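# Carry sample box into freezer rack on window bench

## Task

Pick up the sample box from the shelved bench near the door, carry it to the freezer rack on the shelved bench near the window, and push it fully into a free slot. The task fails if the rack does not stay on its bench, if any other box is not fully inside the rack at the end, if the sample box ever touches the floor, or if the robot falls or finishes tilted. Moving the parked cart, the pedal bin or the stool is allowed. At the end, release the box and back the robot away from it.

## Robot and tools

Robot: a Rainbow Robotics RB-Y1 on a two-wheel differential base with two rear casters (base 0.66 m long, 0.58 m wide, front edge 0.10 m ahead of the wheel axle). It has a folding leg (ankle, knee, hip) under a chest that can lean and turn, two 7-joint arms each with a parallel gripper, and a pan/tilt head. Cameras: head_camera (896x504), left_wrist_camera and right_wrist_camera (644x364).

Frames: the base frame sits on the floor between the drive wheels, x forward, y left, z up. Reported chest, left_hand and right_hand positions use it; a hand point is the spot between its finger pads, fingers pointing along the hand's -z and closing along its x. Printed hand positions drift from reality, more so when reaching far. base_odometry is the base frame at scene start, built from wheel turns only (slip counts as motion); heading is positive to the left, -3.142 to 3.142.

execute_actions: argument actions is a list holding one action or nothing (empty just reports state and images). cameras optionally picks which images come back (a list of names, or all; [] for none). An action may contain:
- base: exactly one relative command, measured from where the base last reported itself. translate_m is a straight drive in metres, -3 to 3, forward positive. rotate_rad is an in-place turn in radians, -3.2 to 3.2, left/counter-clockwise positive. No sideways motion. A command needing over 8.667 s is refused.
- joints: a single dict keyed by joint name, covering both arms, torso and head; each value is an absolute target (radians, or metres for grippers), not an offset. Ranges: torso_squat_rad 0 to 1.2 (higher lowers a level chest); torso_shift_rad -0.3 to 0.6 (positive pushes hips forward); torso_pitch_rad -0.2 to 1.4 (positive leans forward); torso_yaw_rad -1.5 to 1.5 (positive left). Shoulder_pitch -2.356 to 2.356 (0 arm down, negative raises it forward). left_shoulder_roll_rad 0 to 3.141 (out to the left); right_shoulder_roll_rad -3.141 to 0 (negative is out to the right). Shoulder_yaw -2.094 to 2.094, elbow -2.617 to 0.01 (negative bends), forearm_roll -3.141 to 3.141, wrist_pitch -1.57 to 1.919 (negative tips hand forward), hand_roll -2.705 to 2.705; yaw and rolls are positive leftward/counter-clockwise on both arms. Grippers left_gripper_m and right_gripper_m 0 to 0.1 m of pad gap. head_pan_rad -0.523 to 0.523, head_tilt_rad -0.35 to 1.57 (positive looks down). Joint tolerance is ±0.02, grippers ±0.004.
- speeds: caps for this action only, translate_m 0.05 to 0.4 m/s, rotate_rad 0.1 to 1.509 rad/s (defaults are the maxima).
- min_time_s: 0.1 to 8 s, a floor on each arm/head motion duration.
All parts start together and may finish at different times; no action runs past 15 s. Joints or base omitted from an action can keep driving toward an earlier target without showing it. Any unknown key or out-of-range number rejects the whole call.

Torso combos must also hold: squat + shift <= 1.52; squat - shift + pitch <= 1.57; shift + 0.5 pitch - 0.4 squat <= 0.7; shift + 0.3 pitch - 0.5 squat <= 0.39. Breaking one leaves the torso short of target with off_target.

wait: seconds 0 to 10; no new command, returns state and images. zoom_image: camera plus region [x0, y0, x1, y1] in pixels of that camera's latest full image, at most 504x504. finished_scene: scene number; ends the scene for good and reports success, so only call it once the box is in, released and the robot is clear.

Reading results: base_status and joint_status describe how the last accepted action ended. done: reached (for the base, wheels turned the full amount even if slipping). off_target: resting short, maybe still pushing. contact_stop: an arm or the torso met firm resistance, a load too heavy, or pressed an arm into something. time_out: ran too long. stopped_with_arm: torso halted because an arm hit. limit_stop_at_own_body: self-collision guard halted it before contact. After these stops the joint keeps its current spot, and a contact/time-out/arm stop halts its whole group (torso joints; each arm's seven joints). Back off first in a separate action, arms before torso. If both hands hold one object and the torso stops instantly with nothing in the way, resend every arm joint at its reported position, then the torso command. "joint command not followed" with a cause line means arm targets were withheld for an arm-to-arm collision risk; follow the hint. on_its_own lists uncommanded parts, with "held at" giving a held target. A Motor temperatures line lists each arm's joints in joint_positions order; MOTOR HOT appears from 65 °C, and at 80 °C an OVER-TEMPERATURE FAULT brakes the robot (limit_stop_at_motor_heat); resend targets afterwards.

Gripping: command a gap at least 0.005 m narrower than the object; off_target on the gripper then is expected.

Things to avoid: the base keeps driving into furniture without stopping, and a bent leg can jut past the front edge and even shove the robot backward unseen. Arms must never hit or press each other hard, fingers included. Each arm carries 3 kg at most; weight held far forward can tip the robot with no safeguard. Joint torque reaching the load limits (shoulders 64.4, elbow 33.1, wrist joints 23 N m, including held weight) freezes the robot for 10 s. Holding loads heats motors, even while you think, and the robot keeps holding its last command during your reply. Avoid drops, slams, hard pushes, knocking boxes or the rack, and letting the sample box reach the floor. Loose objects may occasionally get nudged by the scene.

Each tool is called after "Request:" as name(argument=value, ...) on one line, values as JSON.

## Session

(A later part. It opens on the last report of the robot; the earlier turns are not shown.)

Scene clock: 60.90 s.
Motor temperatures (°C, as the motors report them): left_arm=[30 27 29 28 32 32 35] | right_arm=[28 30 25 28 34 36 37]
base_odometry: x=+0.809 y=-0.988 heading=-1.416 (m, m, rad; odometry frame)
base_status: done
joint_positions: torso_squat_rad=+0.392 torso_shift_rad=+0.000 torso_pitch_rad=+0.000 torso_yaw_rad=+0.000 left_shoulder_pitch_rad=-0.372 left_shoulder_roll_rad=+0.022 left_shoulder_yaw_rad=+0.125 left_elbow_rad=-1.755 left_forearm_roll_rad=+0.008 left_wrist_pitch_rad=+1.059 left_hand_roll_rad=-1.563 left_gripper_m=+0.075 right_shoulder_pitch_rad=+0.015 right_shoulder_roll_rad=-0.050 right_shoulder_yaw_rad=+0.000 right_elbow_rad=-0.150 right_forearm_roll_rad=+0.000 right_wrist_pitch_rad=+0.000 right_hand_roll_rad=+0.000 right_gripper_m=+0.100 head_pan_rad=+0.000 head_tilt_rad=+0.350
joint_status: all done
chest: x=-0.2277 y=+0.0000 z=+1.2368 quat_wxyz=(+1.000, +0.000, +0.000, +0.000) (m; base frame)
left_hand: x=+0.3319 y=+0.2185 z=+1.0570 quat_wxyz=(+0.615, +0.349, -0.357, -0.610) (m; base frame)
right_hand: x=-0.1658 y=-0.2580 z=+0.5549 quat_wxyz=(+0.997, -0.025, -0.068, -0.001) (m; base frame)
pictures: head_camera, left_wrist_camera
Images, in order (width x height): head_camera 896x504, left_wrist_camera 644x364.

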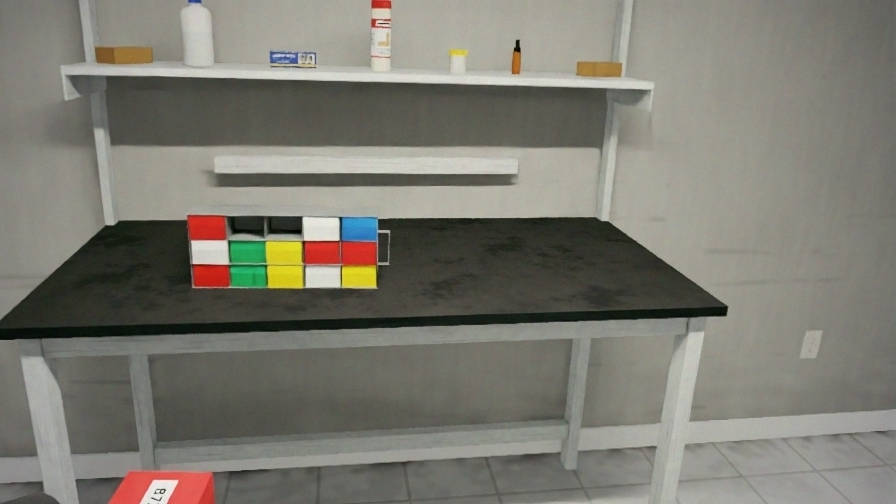

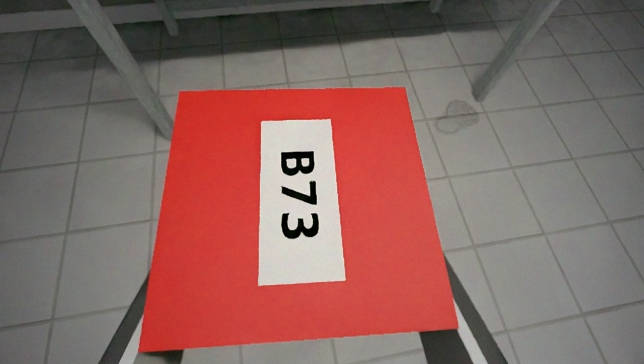

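Request:
zoom_image(camera="head_camera", region=[175, 190, 290, 305])

Request:
zoom_image(camera="head_camera", region=[285, 190, 400, 305])

Request:
zoom_image(camera="head_camera", region=[220, 195, 320, 255])

Region (175, 190, 290, 305) of head_camera's 896x504 image, scaled by 4.383, with more detail than that image has.

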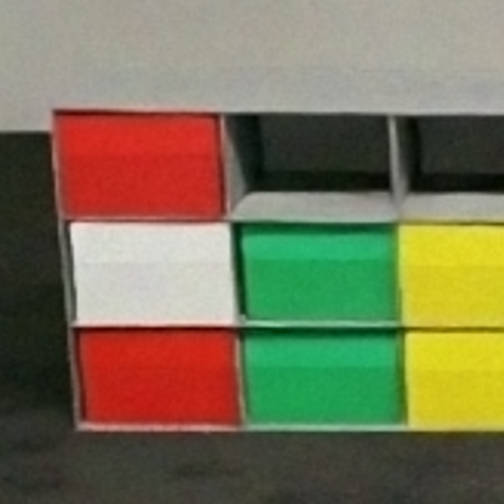

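Region (285, 190, 400, 305) of head_camera's 896x504 image, scaled by 4.383, with more detail than that image has.

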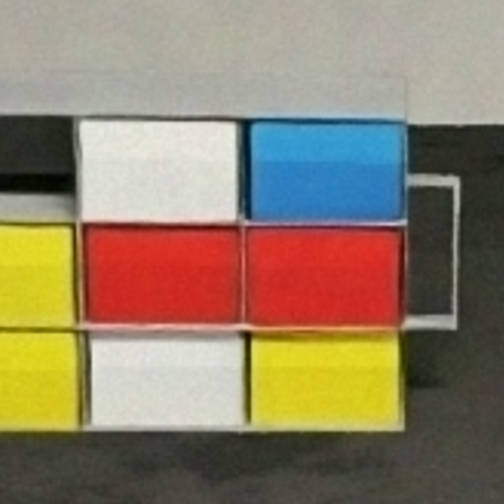

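Region (220, 195, 320, 255) of head_camera's 896x504 image, scaled by 5.040, with more detail than that image has; it fills the top 302 rows of this view, and the rest is white.

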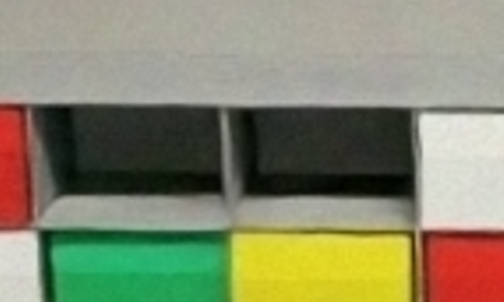

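Request:
zoom_image(camera="head_camera", region=[100, 444, 230, 504])

Region (100, 444, 230, 504) of head_camera's 896x504 image, scaled by 3.877, with more detail than that image has; it fills the top 233 rows of this view, and the rest is white.

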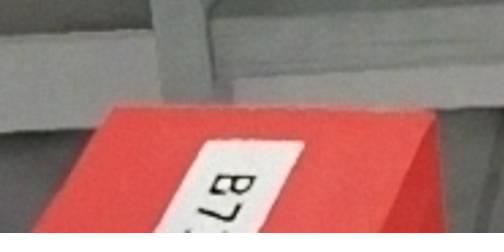

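Request:
execute_actions(actions=[{"base": {"rotate_rad": 0.064}}], cameras=[])

Request:
execute_actions(actions=[{"base": {"translate_m": 0.84}, "joints": {"torso_yaw_rad": -0.033, "left_forearm_roll_rad": -0.025, "left_hand_roll_rad": -1.5302, "head_pan_rad": 0.35, "head_tilt_rad": 0.65}, "min_time_s": 1.5}], cameras=["head_camera", "left_wrist_camera"])

Scene clock: 63.83 s.
Motor temperatures (°C, as the motors report them): left_arm=[30 27 29 28 32 32 35] | right_arm=[28 30 25 28 34 36 37]
base_odometry: x=+0.809 y=-0.988 heading=-1.352 (m, m, rad; odometry frame)
base_status: done
joint_positions: torso_squat_rad=+0.392 torso_shift_rad=+0.000 torso_pitch_rad=+0.000 torso_yaw_rad=+0.000 left_shoulder_pitch_rad=-0.372 left_shoulder_roll_rad=+0.022 left_shoulder_yaw_rad=+0.125 left_elbow_rad=-1.755 left_forearm_roll_rad=+0.008 left_wrist_pitch_rad=+1.059 left_hand_roll_rad=-1.563 left_gripper_m=+0.075 right_shoulder_pitch_rad=+0.015 right_shoulder_roll_rad=-0.050 right_shoulder_yaw_rad=+0.000 right_elbow_rad=-0.150 right_forearm_roll_rad=+0.000 right_wrist_pitch_rad=+0.000 right_hand_roll_rad=+0.000 right_gripper_m=+0.100 head_pan_rad=+0.000 head_tilt_rad=+0.350
joint_status: not commanded
chest: x=-0.2277 y=+0.0000 z=+1.2368 quat_wxyz=(+1.000, +0.000, +0.000, +0.000) (m; base frame)
left_hand: x=+0.3320 y=+0.2185 z=+1.0570 quat_wxyz=(+0.615, +0.349, -0.357, -0.610) (m; base frame)
right_hand: x=-0.1658 y=-0.2580 z=+0.5549 quat_wxyz=(+0.997, -0.025, -0.068, -0.001) (m; base frame)
pictures: none
No camera images: the call's "cameras" was empty. Leave "cameras" out to get every camera's image.

Scene clock: 67.47 s.
Motor temperatures (°C, as the motors report them): left_arm=[30 27 29 28 32 32 35] | right_arm=[28 30 25 28 34 36 37]
base_odometry: x=+0.991 y=-1.808 heading=-1.352 (m, m, rad; odometry frame)
base_status: done
joint_positions: torso_squat_rad=+0.392 torso_shift_rad=+0.000 torso_pitch_rad=+0.000 torso_yaw_rad=-0.033 left_shoulder_pitch_rad=-0.372 left_shoulder_roll_rad=+0.022 left_shoulder_yaw_rad=+0.125 left_elbow_rad=-1.755 left_forearm_roll_rad=-0.025 left_wrist_pitch_rad=+1.059 left_hand_roll_rad=-1.530 left_gripper_m=+0.075 right_shoulder_pitch_rad=+0.015 right_shoulder_roll_rad=-0.050 right_shoulder_yaw_rad=+0.000 right_elbow_rad=-0.150 right_forearm_roll_rad=+0.000 right_wrist_pitch_rad=+0.000 right_hand_roll_rad=+0.000 right_gripper_m=+0.100 head_pan_rad=+0.350 head_tilt_rad=+0.650
joint_status: all done
chest: x=-0.2276 y=+0.0000 z=+1.2368 quat_wxyz=(+1.000, +0.000, +0.000, -0.017) (m; base frame)
left_hand: x=+0.3391 y=+0.2065 z=+1.0570 quat_wxyz=(+0.615, +0.349, -0.357, -0.610) (m; base frame)
right_hand: x=-0.1743 y=-0.2599 z=+0.5549 quat_wxyz=(+0.997, -0.026, -0.067, -0.017) (m; base frame)
pictures: head_camera, left_wrist_camera
Images, in order (width x height): head_camera 896x504, left_wrist_camera 644x364.

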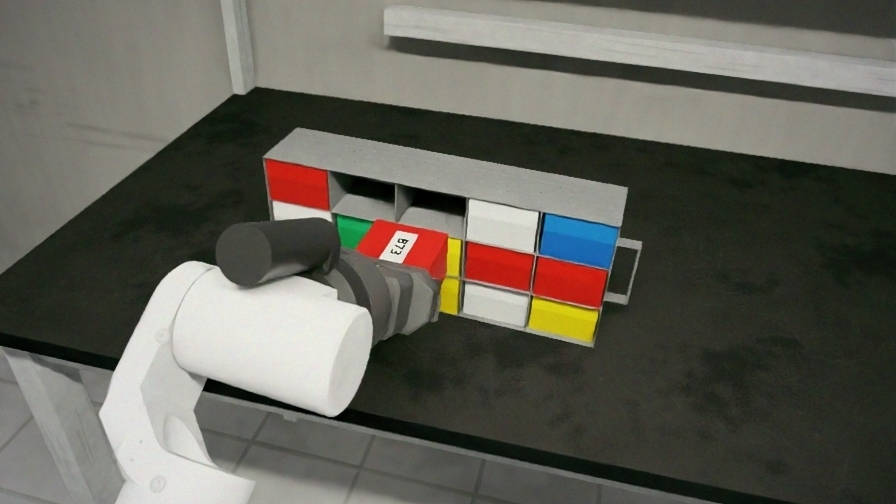

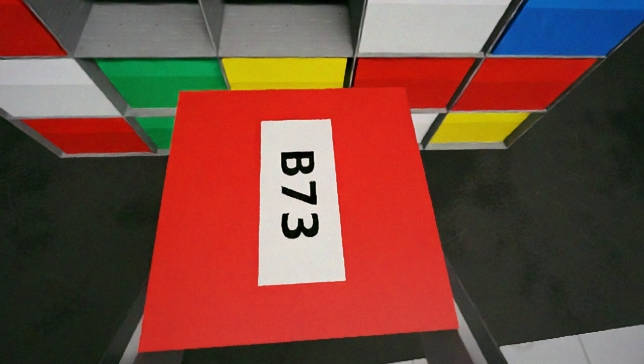

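Request:
zoom_image(camera="left_wrist_camera", region=[160, 0, 300, 110])

Request:
zoom_image(camera="left_wrist_camera", region=[290, 0, 430, 110])

Request:
zoom_image(camera="left_wrist_camera", region=[0, 20, 180, 180])

Request:
zoom_image(camera="left_wrist_camera", region=[420, 0, 644, 180])

Region (160, 0, 300, 110) of left_wrist_camera's 644x364 image, scaled by 3.600, with more detail than that image has; it fills the top 396 rows of this view, and the rest is white.

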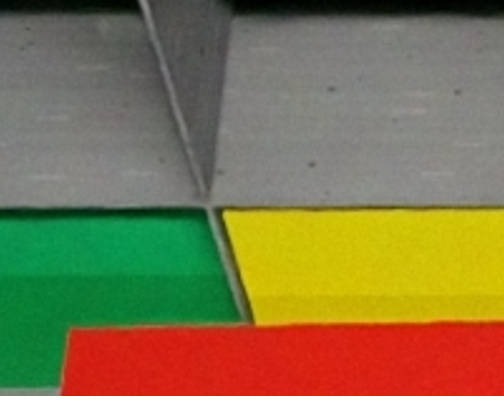

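Region (290, 0, 430, 110) of left_wrist_camera's 644x364 image, scaled by 3.600, with more detail than that image has; it fills the top 396 rows of this view, and the rest is white.

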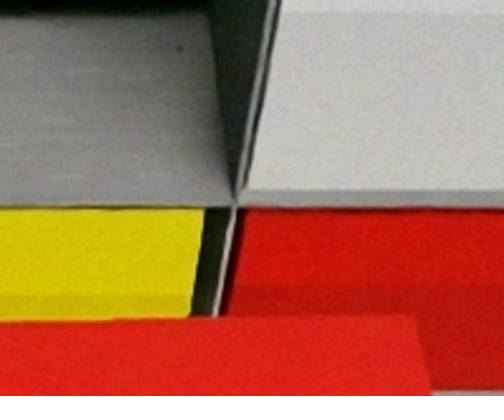

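Region (0, 20, 180, 180) of left_wrist_camera's 644x364 image, scaled by 2.800, with more detail than that image has.

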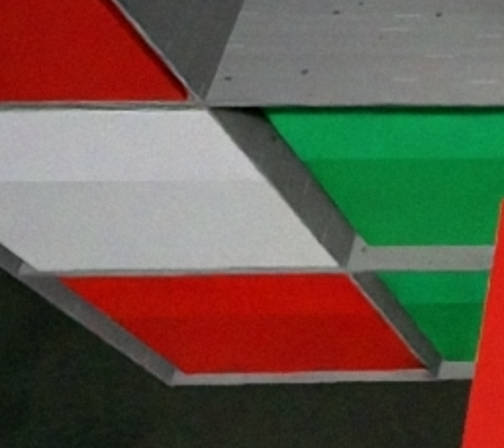

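Region (420, 0, 644, 180) of left_wrist_camera's 644x364 image, scaled by 2.250, with more detail than that image has; it fills the top 405 rows of this view, and the rest is white.

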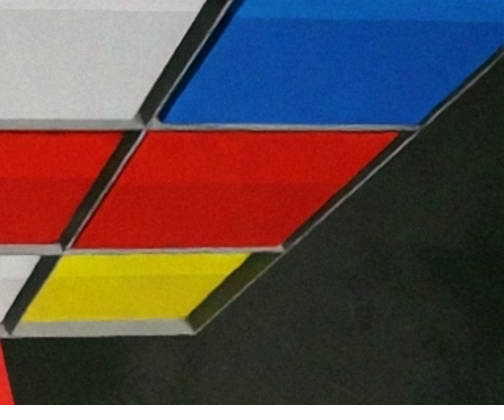

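Request:
zoom_image(camera="left_wrist_camera", region=[50, 35, 100, 85])

Request:
zoom_image(camera="left_wrist_camera", region=[460, 35, 510, 85])

Request:
zoom_image(camera="left_wrist_camera", region=[580, 35, 630, 85])

Request:
zoom_image(camera="left_wrist_camera", region=[40, 130, 90, 180])

Request:
zoom_image(camera="left_wrist_camera", region=[480, 120, 530, 170])

Request:
zoom_image(camera="left_wrist_camera", region=[170, 45, 230, 105])

Request:
zoom_image(camera="left_wrist_camera", region=[340, 40, 410, 110])

Region (50, 35, 100, 85) of left_wrist_camera's 644x364 image, scaled by 10.080, with more detail than that image has.

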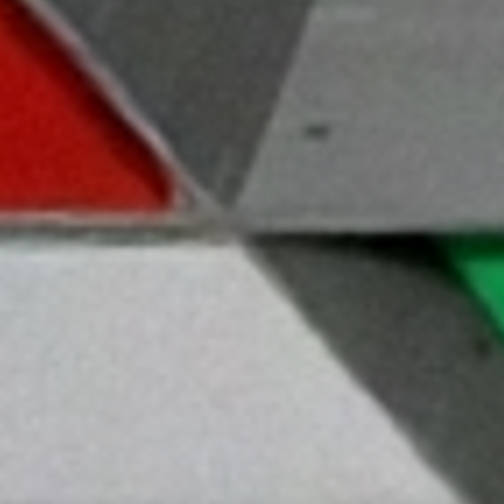

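Region (460, 35, 510, 85) of left_wrist_camera's 644x364 image, scaled by 10.080, with more detail than that image has.

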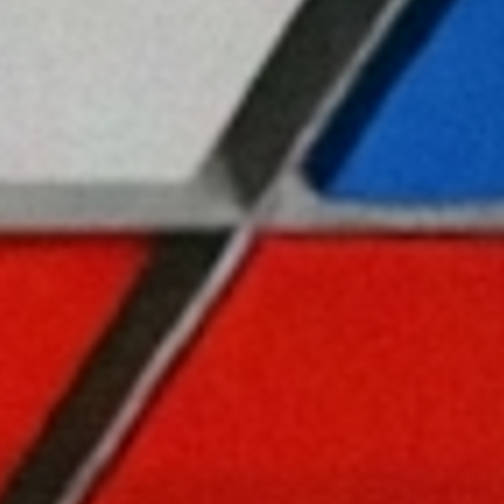

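Region (580, 35, 630, 85) of left_wrist_camera's 644x364 image, scaled by 10.080, with more detail than that image has.

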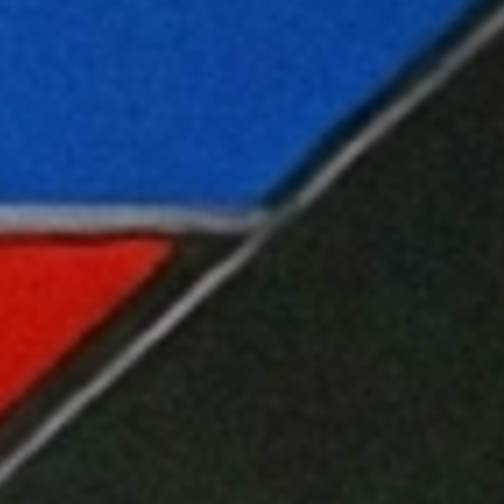

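Region (40, 130, 90, 180) of left_wrist_camera's 644x364 image, scaled by 10.080, with more detail than that image has.

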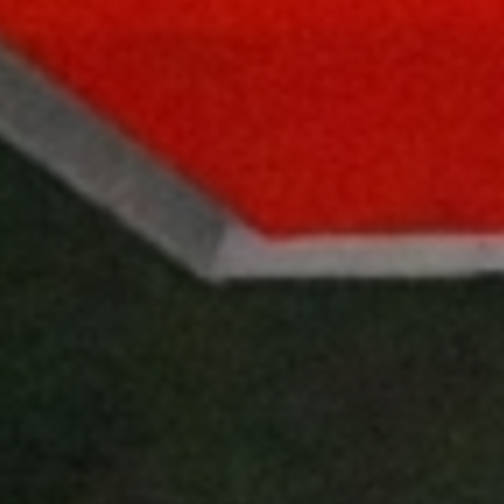

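Region (480, 120, 530, 170) of left_wrist_camera's 644x364 image, scaled by 10.080, with more detail than that image has.

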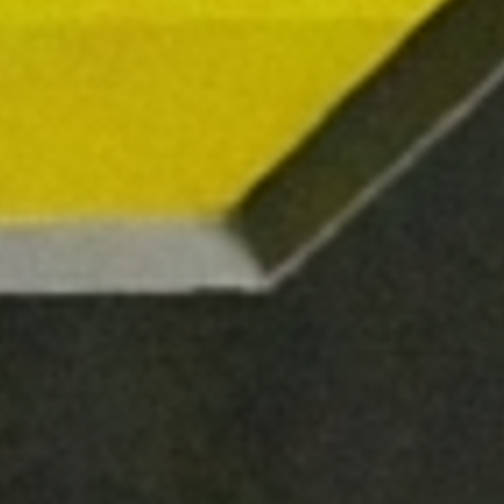

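Region (170, 45, 230, 105) of left_wrist_camera's 644x364 image, scaled by 8.400, with more detail than that image has.

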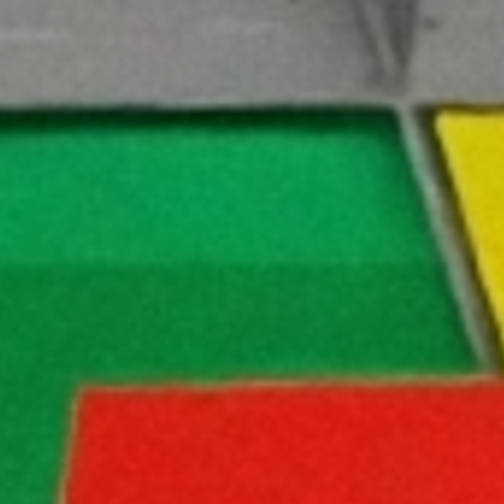

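Region (340, 40, 410, 110) of left_wrist_camera's 644x364 image, scaled by 7.200, with more detail than that image has.

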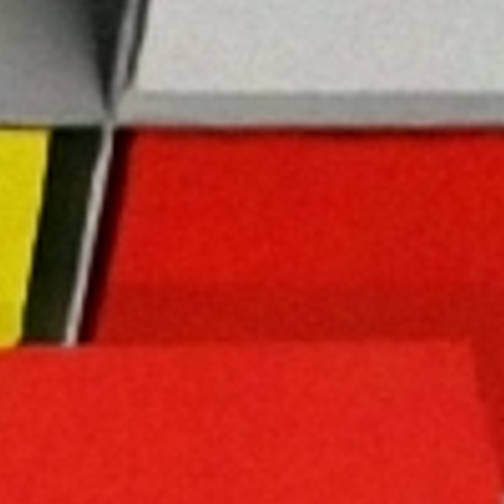

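Request:
zoom_image(camera="left_wrist_camera", region=[115, 314, 165, 364])

Request:
zoom_image(camera="left_wrist_camera", region=[430, 300, 480, 350])

Request:
zoom_image(camera="head_camera", region=[350, 165, 490, 305])

Request:
zoom_image(camera="head_camera", region=[250, 115, 350, 215])

Request:
zoom_image(camera="head_camera", region=[520, 175, 660, 355])

Region (115, 314, 165, 364) of left_wrist_camera's 644x364 image, scaled by 10.080, with more detail than that image has.

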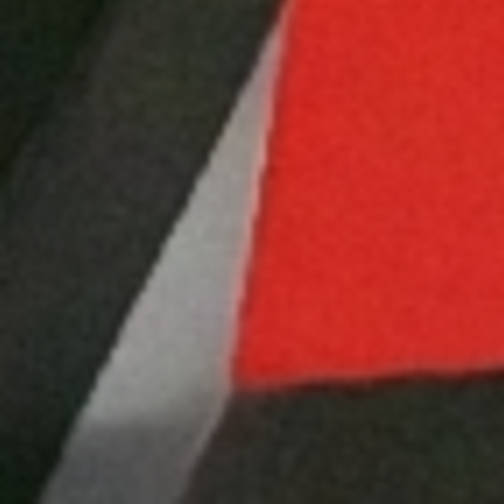

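Region (430, 300, 480, 350) of left_wrist_camera's 644x364 image, scaled by 10.080, with more detail than that image has.

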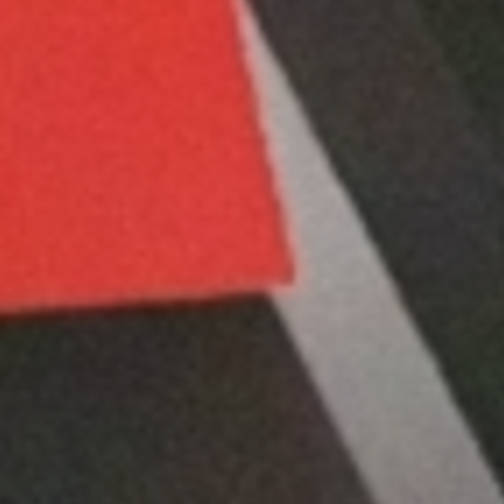

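Region (350, 165, 490, 305) of head_camera's 896x504 image, scaled by 3.600, with more detail than that image has.

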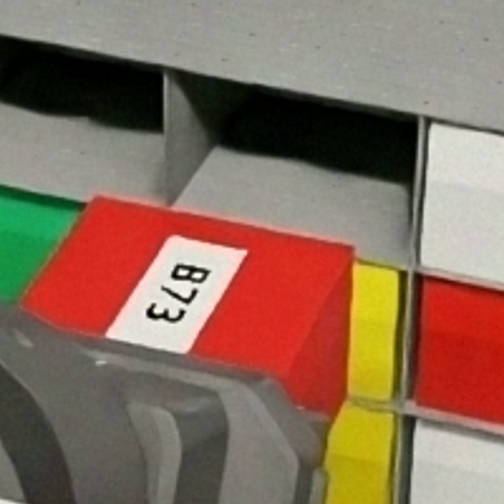

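Region (250, 115, 350, 215) of head_camera's 896x504 image, scaled by 5.040, with more detail than that image has.

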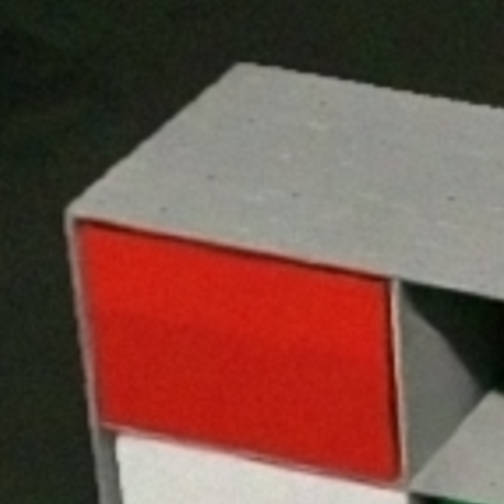

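Region (520, 175, 660, 355) of head_camera's 896x504 image, scaled by 2.800, with more detail than that image has.

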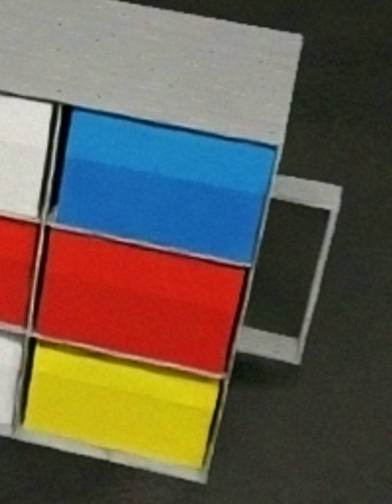

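Request:
execute_actions(actions=[{"base": {"translate_m": 0.06}, "joints": {"torso_yaw_rad": -0.008, "left_forearm_roll_rad": 0.0178, "left_wrist_pitch_rad": 1.0659, "left_hand_roll_rad": -1.5667, "head_pan_rad": 0.325, "head_tilt_rad": 0.65}}], cameras=["head_camera", "left_wrist_camera"])

Scene clock: 75.20 s.
Motor temperatures (°C, as the motors report them): left_arm=[30 27 29 28 32 32 35] | right_arm=[28 30 25 28 34 36 37]
base_odometry: x=+1.004 y=-1.866 heading=-1.351 (m, m, rad; odometry frame)
base_status: done
joint_positions: torso_squat_rad=+0.392 torso_shift_rad=+0.000 torso_pitch_rad=+0.000 torso_yaw_rad=-0.008 left_shoulder_pitch_rad=-0.372 left_shoulder_roll_rad=+0.022 left_shoulder_yaw_rad=+0.124 left_elbow_rad=-1.755 left_forearm_roll_rad=+0.018 left_wrist_pitch_rad=+1.066 left_hand_roll_rad=-1.567 left_gripper_m=+0.075 right_shoulder_pitch_rad=+0.015 right_shoulder_roll_rad=-0.050 right_shoulder_yaw_rad=+0.000 right_elbow_rad=-0.150 right_forearm_roll_rad=+0.000 right_wrist_pitch_rad=+0.000 right_hand_roll_rad=+0.000 right_gripper_m=+0.100 head_pan_rad=+0.325 head_tilt_rad=+0.650
joint_status: all done
chest: x=-0.2276 y=+0.0000 z=+1.2368 quat_wxyz=(+1.000, +0.000, +0.000, -0.004) (m; base frame)
left_hand: x=+0.3329 y=+0.2120 z=+1.0555 quat_wxyz=(+0.612, +0.343, -0.359, -0.615) (m; base frame)
right_hand: x=-0.1678 y=-0.2585 z=+0.5549 quat_wxyz=(+0.997, -0.025, -0.067, -0.005) (m; base frame)
pictures: head_camera, left_wrist_camera
Images, in order (width x height): head_camera 896x504, left_wrist_camera 644x364.

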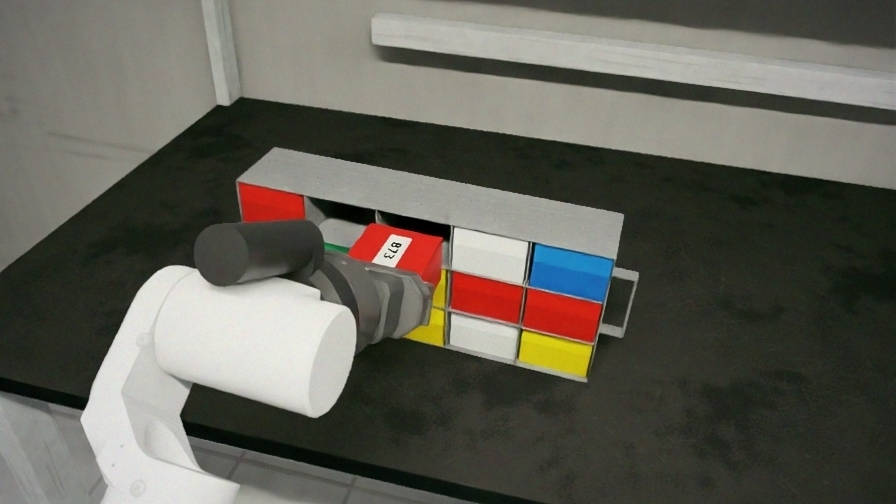

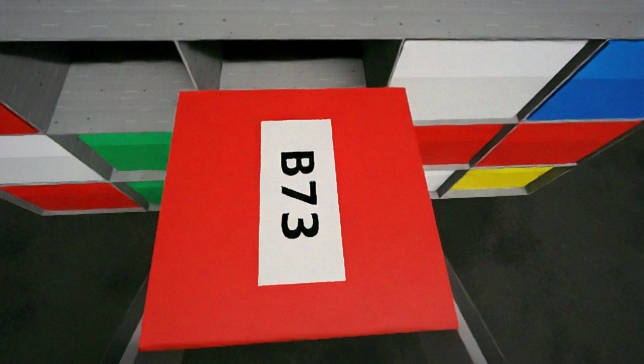

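Request:
zoom_image(camera="left_wrist_camera", region=[150, 25, 225, 100])

Request:
zoom_image(camera="left_wrist_camera", region=[355, 25, 430, 100])

Request:
zoom_image(camera="left_wrist_camera", region=[500, 25, 620, 145])

Request:
zoom_image(camera="left_wrist_camera", region=[0, 25, 120, 145])

Request:
zoom_image(camera="head_camera", region=[400, 205, 480, 295])

Request:
zoom_image(camera="head_camera", region=[340, 195, 410, 265])

Region (150, 25, 225, 100) of left_wrist_camera's 644x364 image, scaled by 6.720, with more detail than that image has.

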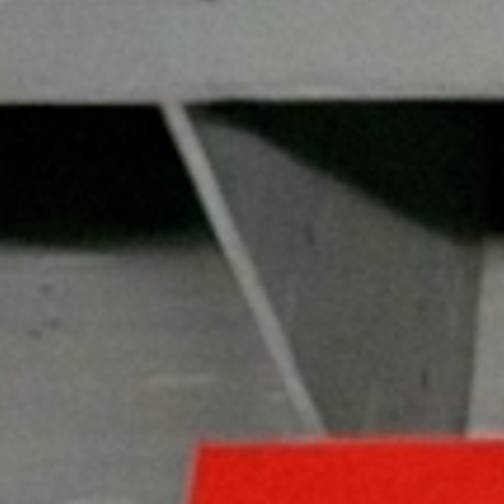

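Region (355, 25, 430, 100) of left_wrist_camera's 644x364 image, scaled by 6.720, with more detail than that image has.

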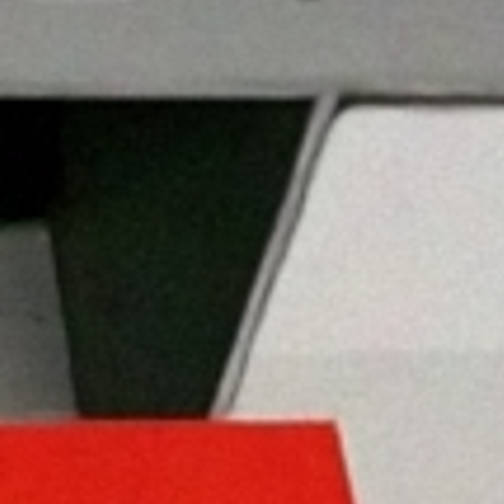

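Region (500, 25, 620, 145) of left_wrist_camera's 644x364 image, scaled by 4.200, with more detail than that image has.

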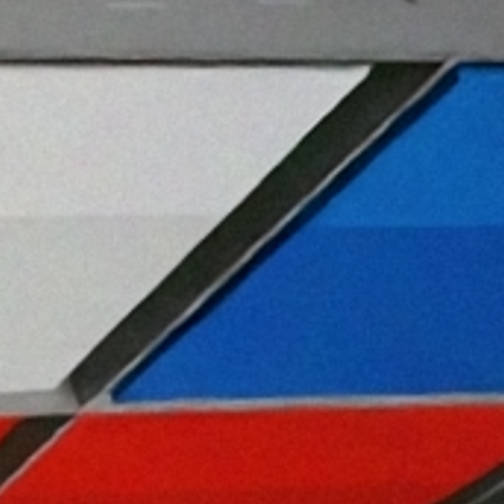

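Region (0, 25, 120, 145) of left_wrist_camera's 644x364 image, scaled by 4.200, with more detail than that image has.

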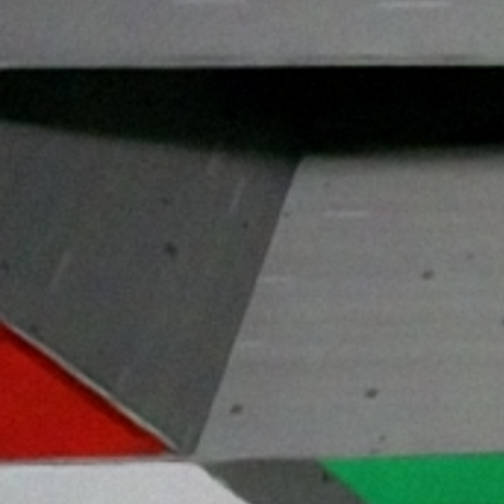

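Region (400, 205, 480, 295) of head_camera's 896x504 image, scaled by 5.600, with more detail than that image has.

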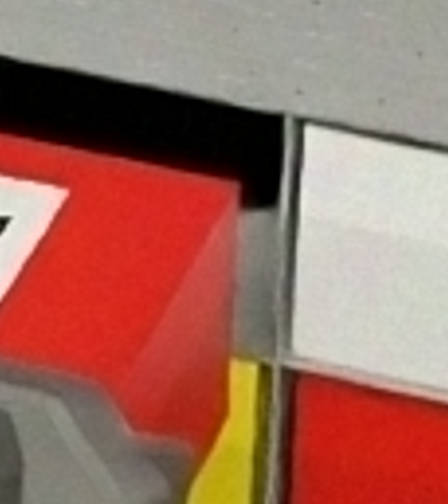

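Region (340, 195, 410, 265) of head_camera's 896x504 image, scaled by 7.200, with more detail than that image has.

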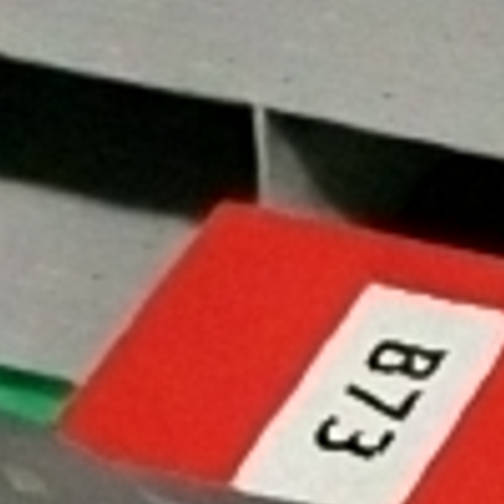

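Request:
execute_actions(actions=[{"base": {"translate_m": 0.032}, "joints": {"torso_squat_rad": 0.3894}, "speeds": {"translate_m": 0.06}}], cameras=["head_camera", "left_wrist_camera"])

Scene clock: 78.00 s.
Motor temperatures (°C, as the motors report them): left_arm=[30 27 29 28 32 32 35] | right_arm=[28 30 25 28 34 36 37]
base_odometry: x=+1.011 y=-1.897 heading=-1.351 (m, m, rad; odometry frame)
base_status: done
joint_positions: torso_squat_rad=+0.389 torso_shift_rad=+0.000 torso_pitch_rad=+0.000 torso_yaw_rad=-0.008 left_shoulder_pitch_rad=-0.372 left_shoulder_roll_rad=+0.022 left_shoulder_yaw_rad=+0.124 left_elbow_rad=-1.755 left_forearm_roll_rad=+0.018 left_wrist_pitch_rad=+1.066 left_hand_roll_rad=-1.567 left_gripper_m=+0.075 right_shoulder_pitch_rad=+0.015 right_shoulder_roll_rad=-0.050 right_shoulder_yaw_rad=+0.000 right_elbow_rad=-0.150 right_forearm_roll_rad=+0.000 right_wrist_pitch_rad=+0.000 right_hand_roll_rad=+0.000 right_gripper_m=+0.100 head_pan_rad=+0.325 head_tilt_rad=+0.650
joint_status: all done
chest: x=-0.2276 y=+0.0000 z=+1.2375 quat_wxyz=(+1.000, +0.000, +0.000, -0.004) (m; base frame)
left_hand: x=+0.3329 y=+0.2120 z=+1.0562 quat_wxyz=(+0.612, +0.343, -0.359, -0.615) (m; base frame)
right_hand: x=-0.1678 y=-0.2585 z=+0.5556 quat_wxyz=(+0.997, -0.025, -0.068, -0.005) (m; base frame)
pictures: head_camera, left_wrist_camera
Images, in order (width x height): head_camera 896x504, left_wrist_camera 644x364.

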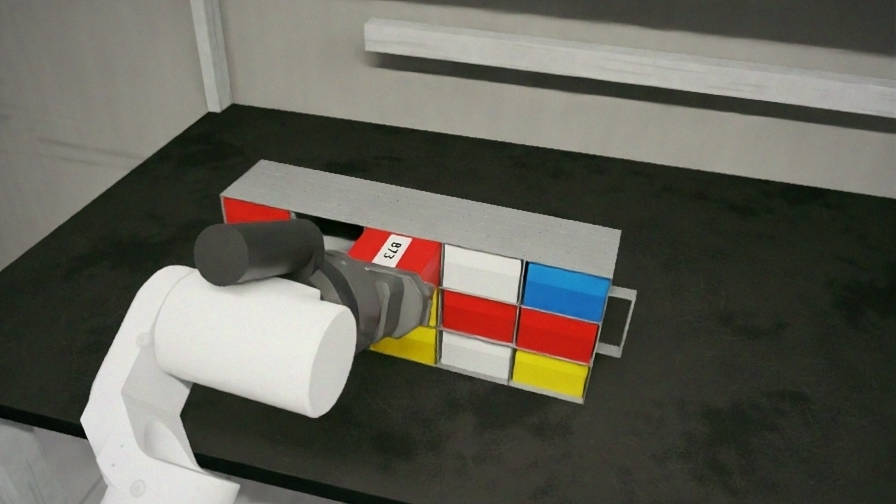

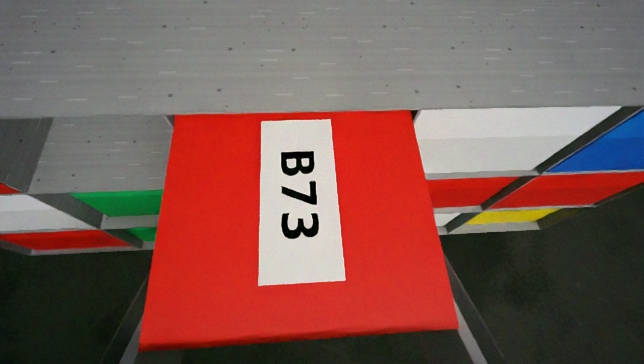

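Request:
execute_actions(actions=[{"base": {"translate_m": 0.033}, "speeds": {"translate_m": 0.07}}], cameras=["left_wrist_camera"])

Scene clock: 79.30 s.
Motor temperatures (°C, as the motors report them): left_arm=[30 27 29 28 32 32 35] | right_arm=[28 30 25 28 34 36 37]
base_odometry: x=+1.018 y=-1.930 heading=-1.350 (m, m, rad; odometry frame)
base_status: done
joint_positions: torso_squat_rad=+0.389 torso_shift_rad=+0.000 torso_pitch_rad=+0.000 torso_yaw_rad=-0.008 left_shoulder_pitch_rad=-0.372 left_shoulder_roll_rad=+0.022 left_shoulder_yaw_rad=+0.124 left_elbow_rad=-1.755 left_forearm_roll_rad=+0.018 left_wrist_pitch_rad=+1.066 left_hand_roll_rad=-1.567 left_gripper_m=+0.075 right_shoulder_pitch_rad=+0.015 right_shoulder_roll_rad=-0.050 right_shoulder_yaw_rad=+0.000 right_elbow_rad=-0.150 right_forearm_roll_rad=+0.000 right_wrist_pitch_rad=+0.000 right_hand_roll_rad=+0.000 right_gripper_m=+0.100 head_pan_rad=+0.325 head_tilt_rad=+0.650
joint_status: not commanded
chest: x=-0.2276 y=+0.0000 z=+1.2375 quat_wxyz=(+1.000, +0.000, +0.000, -0.004) (m; base frame)
left_hand: x=+0.3329 y=+0.2120 z=+1.0562 quat_wxyz=(+0.612, +0.343, -0.359, -0.615) (m; base frame)
right_hand: x=-0.1678 y=-0.2585 z=+0.5556 quat_wxyz=(+0.997, -0.025, -0.067, -0.005) (m; base frame)
pictures: left_wrist_camera
Images, in order (width x height): left_wrist_camera 644x364.

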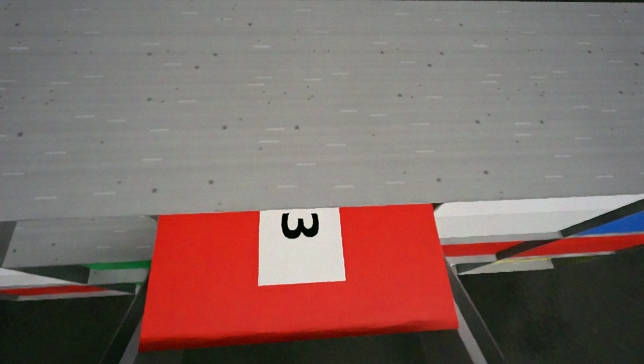

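Request:
execute_actions(actions=[{"joints": {"left_gripper_m": 0.088}}], cameras=["left_wrist_camera"])

Request:
execute_actions(actions=[{"base": {"translate_m": -0.045}}], cameras=["left_wrist_camera", "head_camera"])

Scene clock: 80.43 s.
Motor temperatures (°C, as the motors report them): left_arm=[30 27 29 28 32 32 35] | right_arm=[28 30 25 28 34 36 37]
base_odometry: x=+1.018 y=-1.930 heading=-1.350 (m, m, rad; odometry frame)
base_status: not commanded
joint_positions: torso_squat_rad=+0.389 torso_shift_rad=+0.000 torso_pitch_rad=+0.000 torso_yaw_rad=-0.008 left_shoulder_pitch_rad=-0.372 left_shoulder_roll_rad=+0.022 left_shoulder_yaw_rad=+0.124 left_elbow_rad=-1.755 left_forearm_roll_rad=+0.018 left_wrist_pitch_rad=+1.066 left_hand_roll_rad=-1.567 left_gripper_m=+0.088 right_shoulder_pitch_rad=+0.015 right_shoulder_roll_rad=-0.050 right_shoulder_yaw_rad=+0.000 right_elbow_rad=-0.150 right_forearm_roll_rad=+0.000 right_wrist_pitch_rad=+0.000 right_hand_roll_rad=+0.000 right_gripper_m=+0.100 head_pan_rad=+0.325 head_tilt_rad=+0.650
joint_status: all done
chest: x=-0.2276 y=+0.0000 z=+1.2375 quat_wxyz=(+1.000, +0.000, +0.000, -0.004) (m; base frame)
left_hand: x=+0.3329 y=+0.2120 z=+1.0562 quat_wxyz=(+0.612, +0.343, -0.359, -0.615) (m; base frame)
right_hand: x=-0.1678 y=-0.2585 z=+0.5556 quat_wxyz=(+0.997, -0.025, -0.067, -0.005) (m; base frame)
pictures: left_wrist_camera
Images, in order (width x height): left_wrist_camera 644x364.

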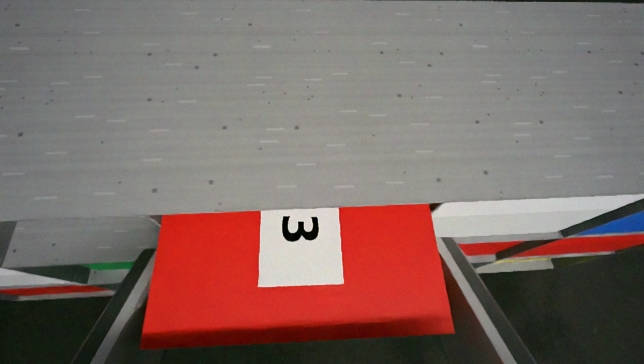

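Scene clock: 81.63 s.
Motor temperatures (°C, as the motors report them): left_arm=[30 27 29 28 32 32 35] | right_arm=[28 30 25 28 34 36 37]
base_odometry: x=+1.008 y=-1.886 heading=-1.351 (m, m, rad; odometry frame)
base_status: done
joint_positions: torso_squat_rad=+0.389 torso_shift_rad=+0.000 torso_pitch_rad=+0.000 torso_yaw_rad=-0.008 left_shoulder_pitch_rad=-0.372 left_shoulder_roll_rad=+0.022 left_shoulder_yaw_rad=+0.124 left_elbow_rad=-1.755 left_forearm_roll_rad=+0.018 left_wrist_pitch_rad=+1.066 left_hand_roll_rad=-1.567 left_gripper_m=+0.088 right_shoulder_pitch_rad=+0.015 right_shoulder_roll_rad=-0.050 right_shoulder_yaw_rad=+0.000 right_elbow_rad=-0.150 right_forearm_roll_rad=+0.000 right_wrist_pitch_rad=+0.000 right_hand_roll_rad=+0.000 right_gripper_m=+0.100 head_pan_rad=+0.325 head_tilt_rad=+0.650
joint_status: not commanded
chest: x=-0.2276 y=+0.0000 z=+1.2375 quat_wxyz=(+1.000, +0.000, +0.000, -0.004) (m; base frame)
left_hand: x=+0.3329 y=+0.2120 z=+1.0563 quat_wxyz=(+0.612, +0.343, -0.359, -0.615) (m; base frame)
right_hand: x=-0.1679 y=-0.2585 z=+0.5556 quat_wxyz=(+0.997, -0.025, -0.067, -0.005) (m; base frame)
pictures: head_camera, left_wrist_camera
Images, in order (width x height): head_camera 896x504, left_wrist_camera 644x364.

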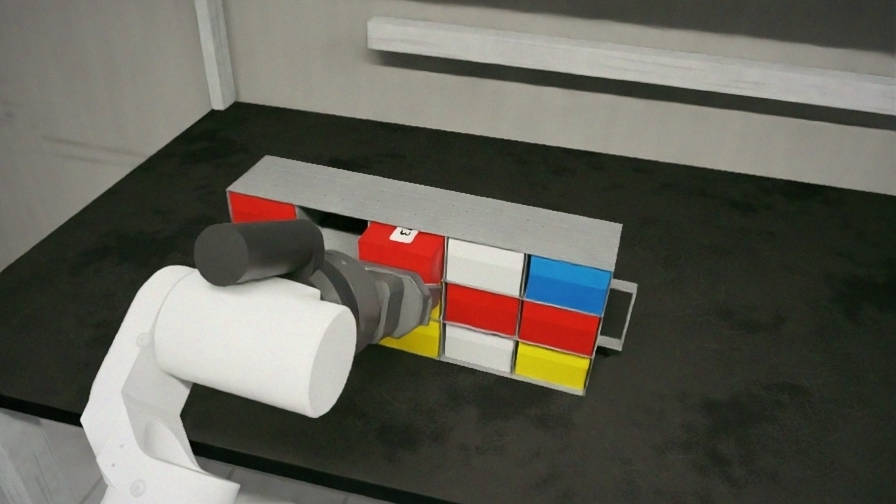

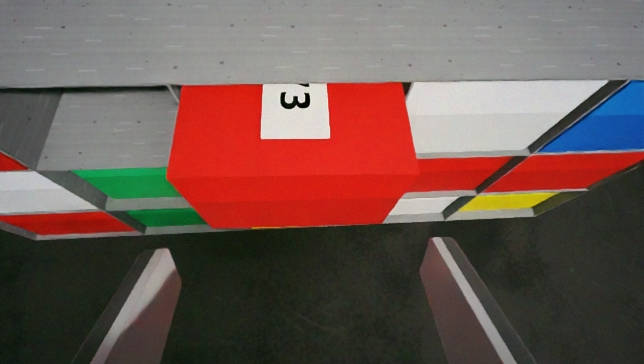

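Request:
execute_actions(actions=[{"base": {"translate_m": 0.012}, "joints": {"left_gripper_m": 0.046}}], cameras=["left_wrist_camera"])

Request:
execute_actions(actions=[{"base": {"translate_m": 0.042}, "speeds": {"translate_m": 0.07}}], cameras=["left_wrist_camera", "head_camera"])

Scene clock: 82.97 s.
Motor temperatures (°C, as the motors report them): left_arm=[30 27 29 28 32 32 35] | right_arm=[28 30 25 28 34 36 37]
base_odometry: x=+1.011 y=-1.897 heading=-1.350 (m, m, rad; odometry frame)
base_status: done
joint_positions: torso_squat_rad=+0.389 torso_shift_rad=+0.000 torso_pitch_rad=+0.000 torso_yaw_rad=-0.008 left_shoulder_pitch_rad=-0.372 left_shoulder_roll_rad=+0.022 left_shoulder_yaw_rad=+0.124 left_elbow_rad=-1.755 left_forearm_roll_rad=+0.018 left_wrist_pitch_rad=+1.066 left_hand_roll_rad=-1.567 left_gripper_m=+0.046 right_shoulder_pitch_rad=+0.015 right_shoulder_roll_rad=-0.050 right_shoulder_yaw_rad=+0.000 right_elbow_rad=-0.150 right_forearm_roll_rad=+0.000 right_wrist_pitch_rad=+0.000 right_hand_roll_rad=+0.000 right_gripper_m=+0.100 head_pan_rad=+0.325 head_tilt_rad=+0.650
joint_status: all done
chest: x=-0.2276 y=+0.0000 z=+1.2375 quat_wxyz=(+1.000, +0.000, +0.000, -0.004) (m; base frame)
left_hand: x=+0.3329 y=+0.2120 z=+1.0563 quat_wxyz=(+0.612, +0.343, -0.359, -0.615) (m; base frame)
right_hand: x=-0.1678 y=-0.2585 z=+0.5556 quat_wxyz=(+0.997, -0.025, -0.068, -0.005) (m; base frame)
pictures: left_wrist_camera
Images, in order (width x height): left_wrist_camera 644x364.

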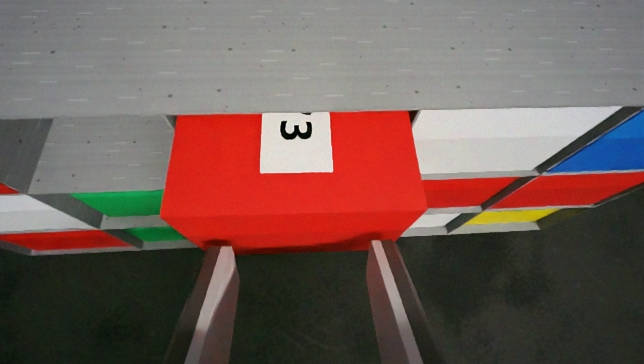

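Scene clock: 84.03 s.
Motor temperatures (°C, as the motors report them): left_arm=[30 27 29 28 32 32 35] | right_arm=[28 30 25 28 34 36 37]
base_odometry: x=+1.020 y=-1.939 heading=-1.350 (m, m, rad; odometry frame)
base_status: done
joint_positions: torso_squat_rad=+0.389 torso_shift_rad=+0.000 torso_pitch_rad=+0.000 torso_yaw_rad=-0.008 left_shoulder_pitch_rad=-0.372 left_shoulder_roll_rad=+0.022 left_shoulder_yaw_rad=+0.124 left_elbow_rad=-1.755 left_forearm_roll_rad=+0.018 left_wrist_pitch_rad=+1.066 left_hand_roll_rad=-1.567 left_gripper_m=+0.046 right_shoulder_pitch_rad=+0.015 right_shoulder_roll_rad=-0.050 right_shoulder_yaw_rad=+0.000 right_elbow_rad=-0.150 right_forearm_roll_rad=+0.000 right_wrist_pitch_rad=+0.000 right_hand_roll_rad=+0.000 right_gripper_m=+0.100 head_pan_rad=+0.325 head_tilt_rad=+0.650
joint_status: not commanded
chest: x=-0.2276 y=+0.0000 z=+1.2375 quat_wxyz=(+1.000, +0.000, +0.000, -0.004) (m; base frame)
left_hand: x=+0.3329 y=+0.2120 z=+1.0563 quat_wxyz=(+0.612, +0.343, -0.359, -0.615) (m; base frame)
right_hand: x=-0.1678 y=-0.2585 z=+0.5556 quat_wxyz=(+0.997, -0.025, -0.068, -0.005) (m; base frame)
pictures: head_camera, left_wrist_camera
Images, in order (width x height): head_camera 896x504, left_wrist_camera 644x364.

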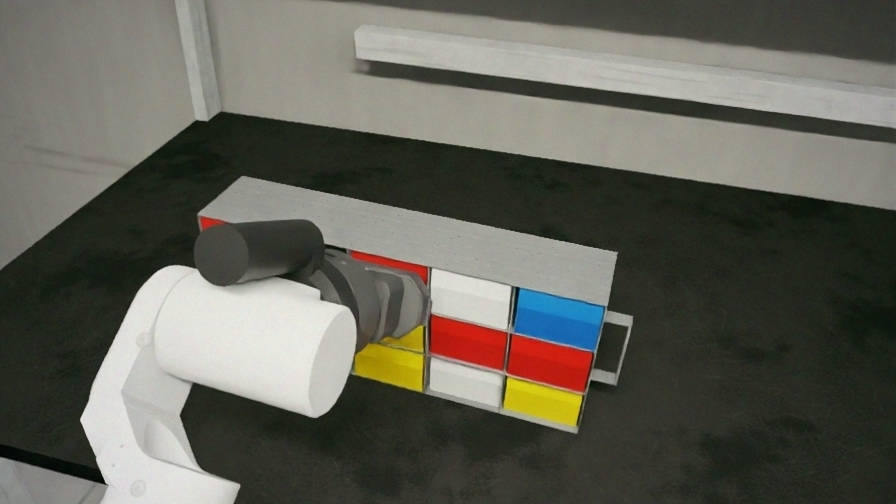

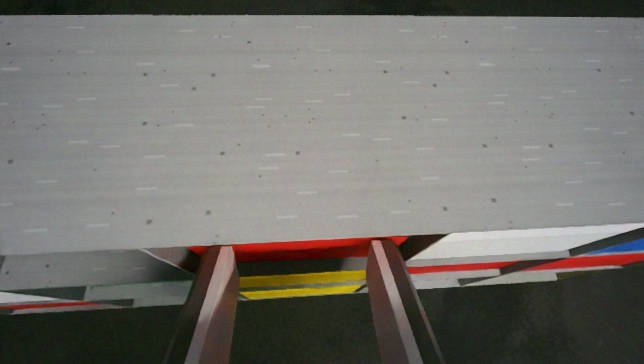

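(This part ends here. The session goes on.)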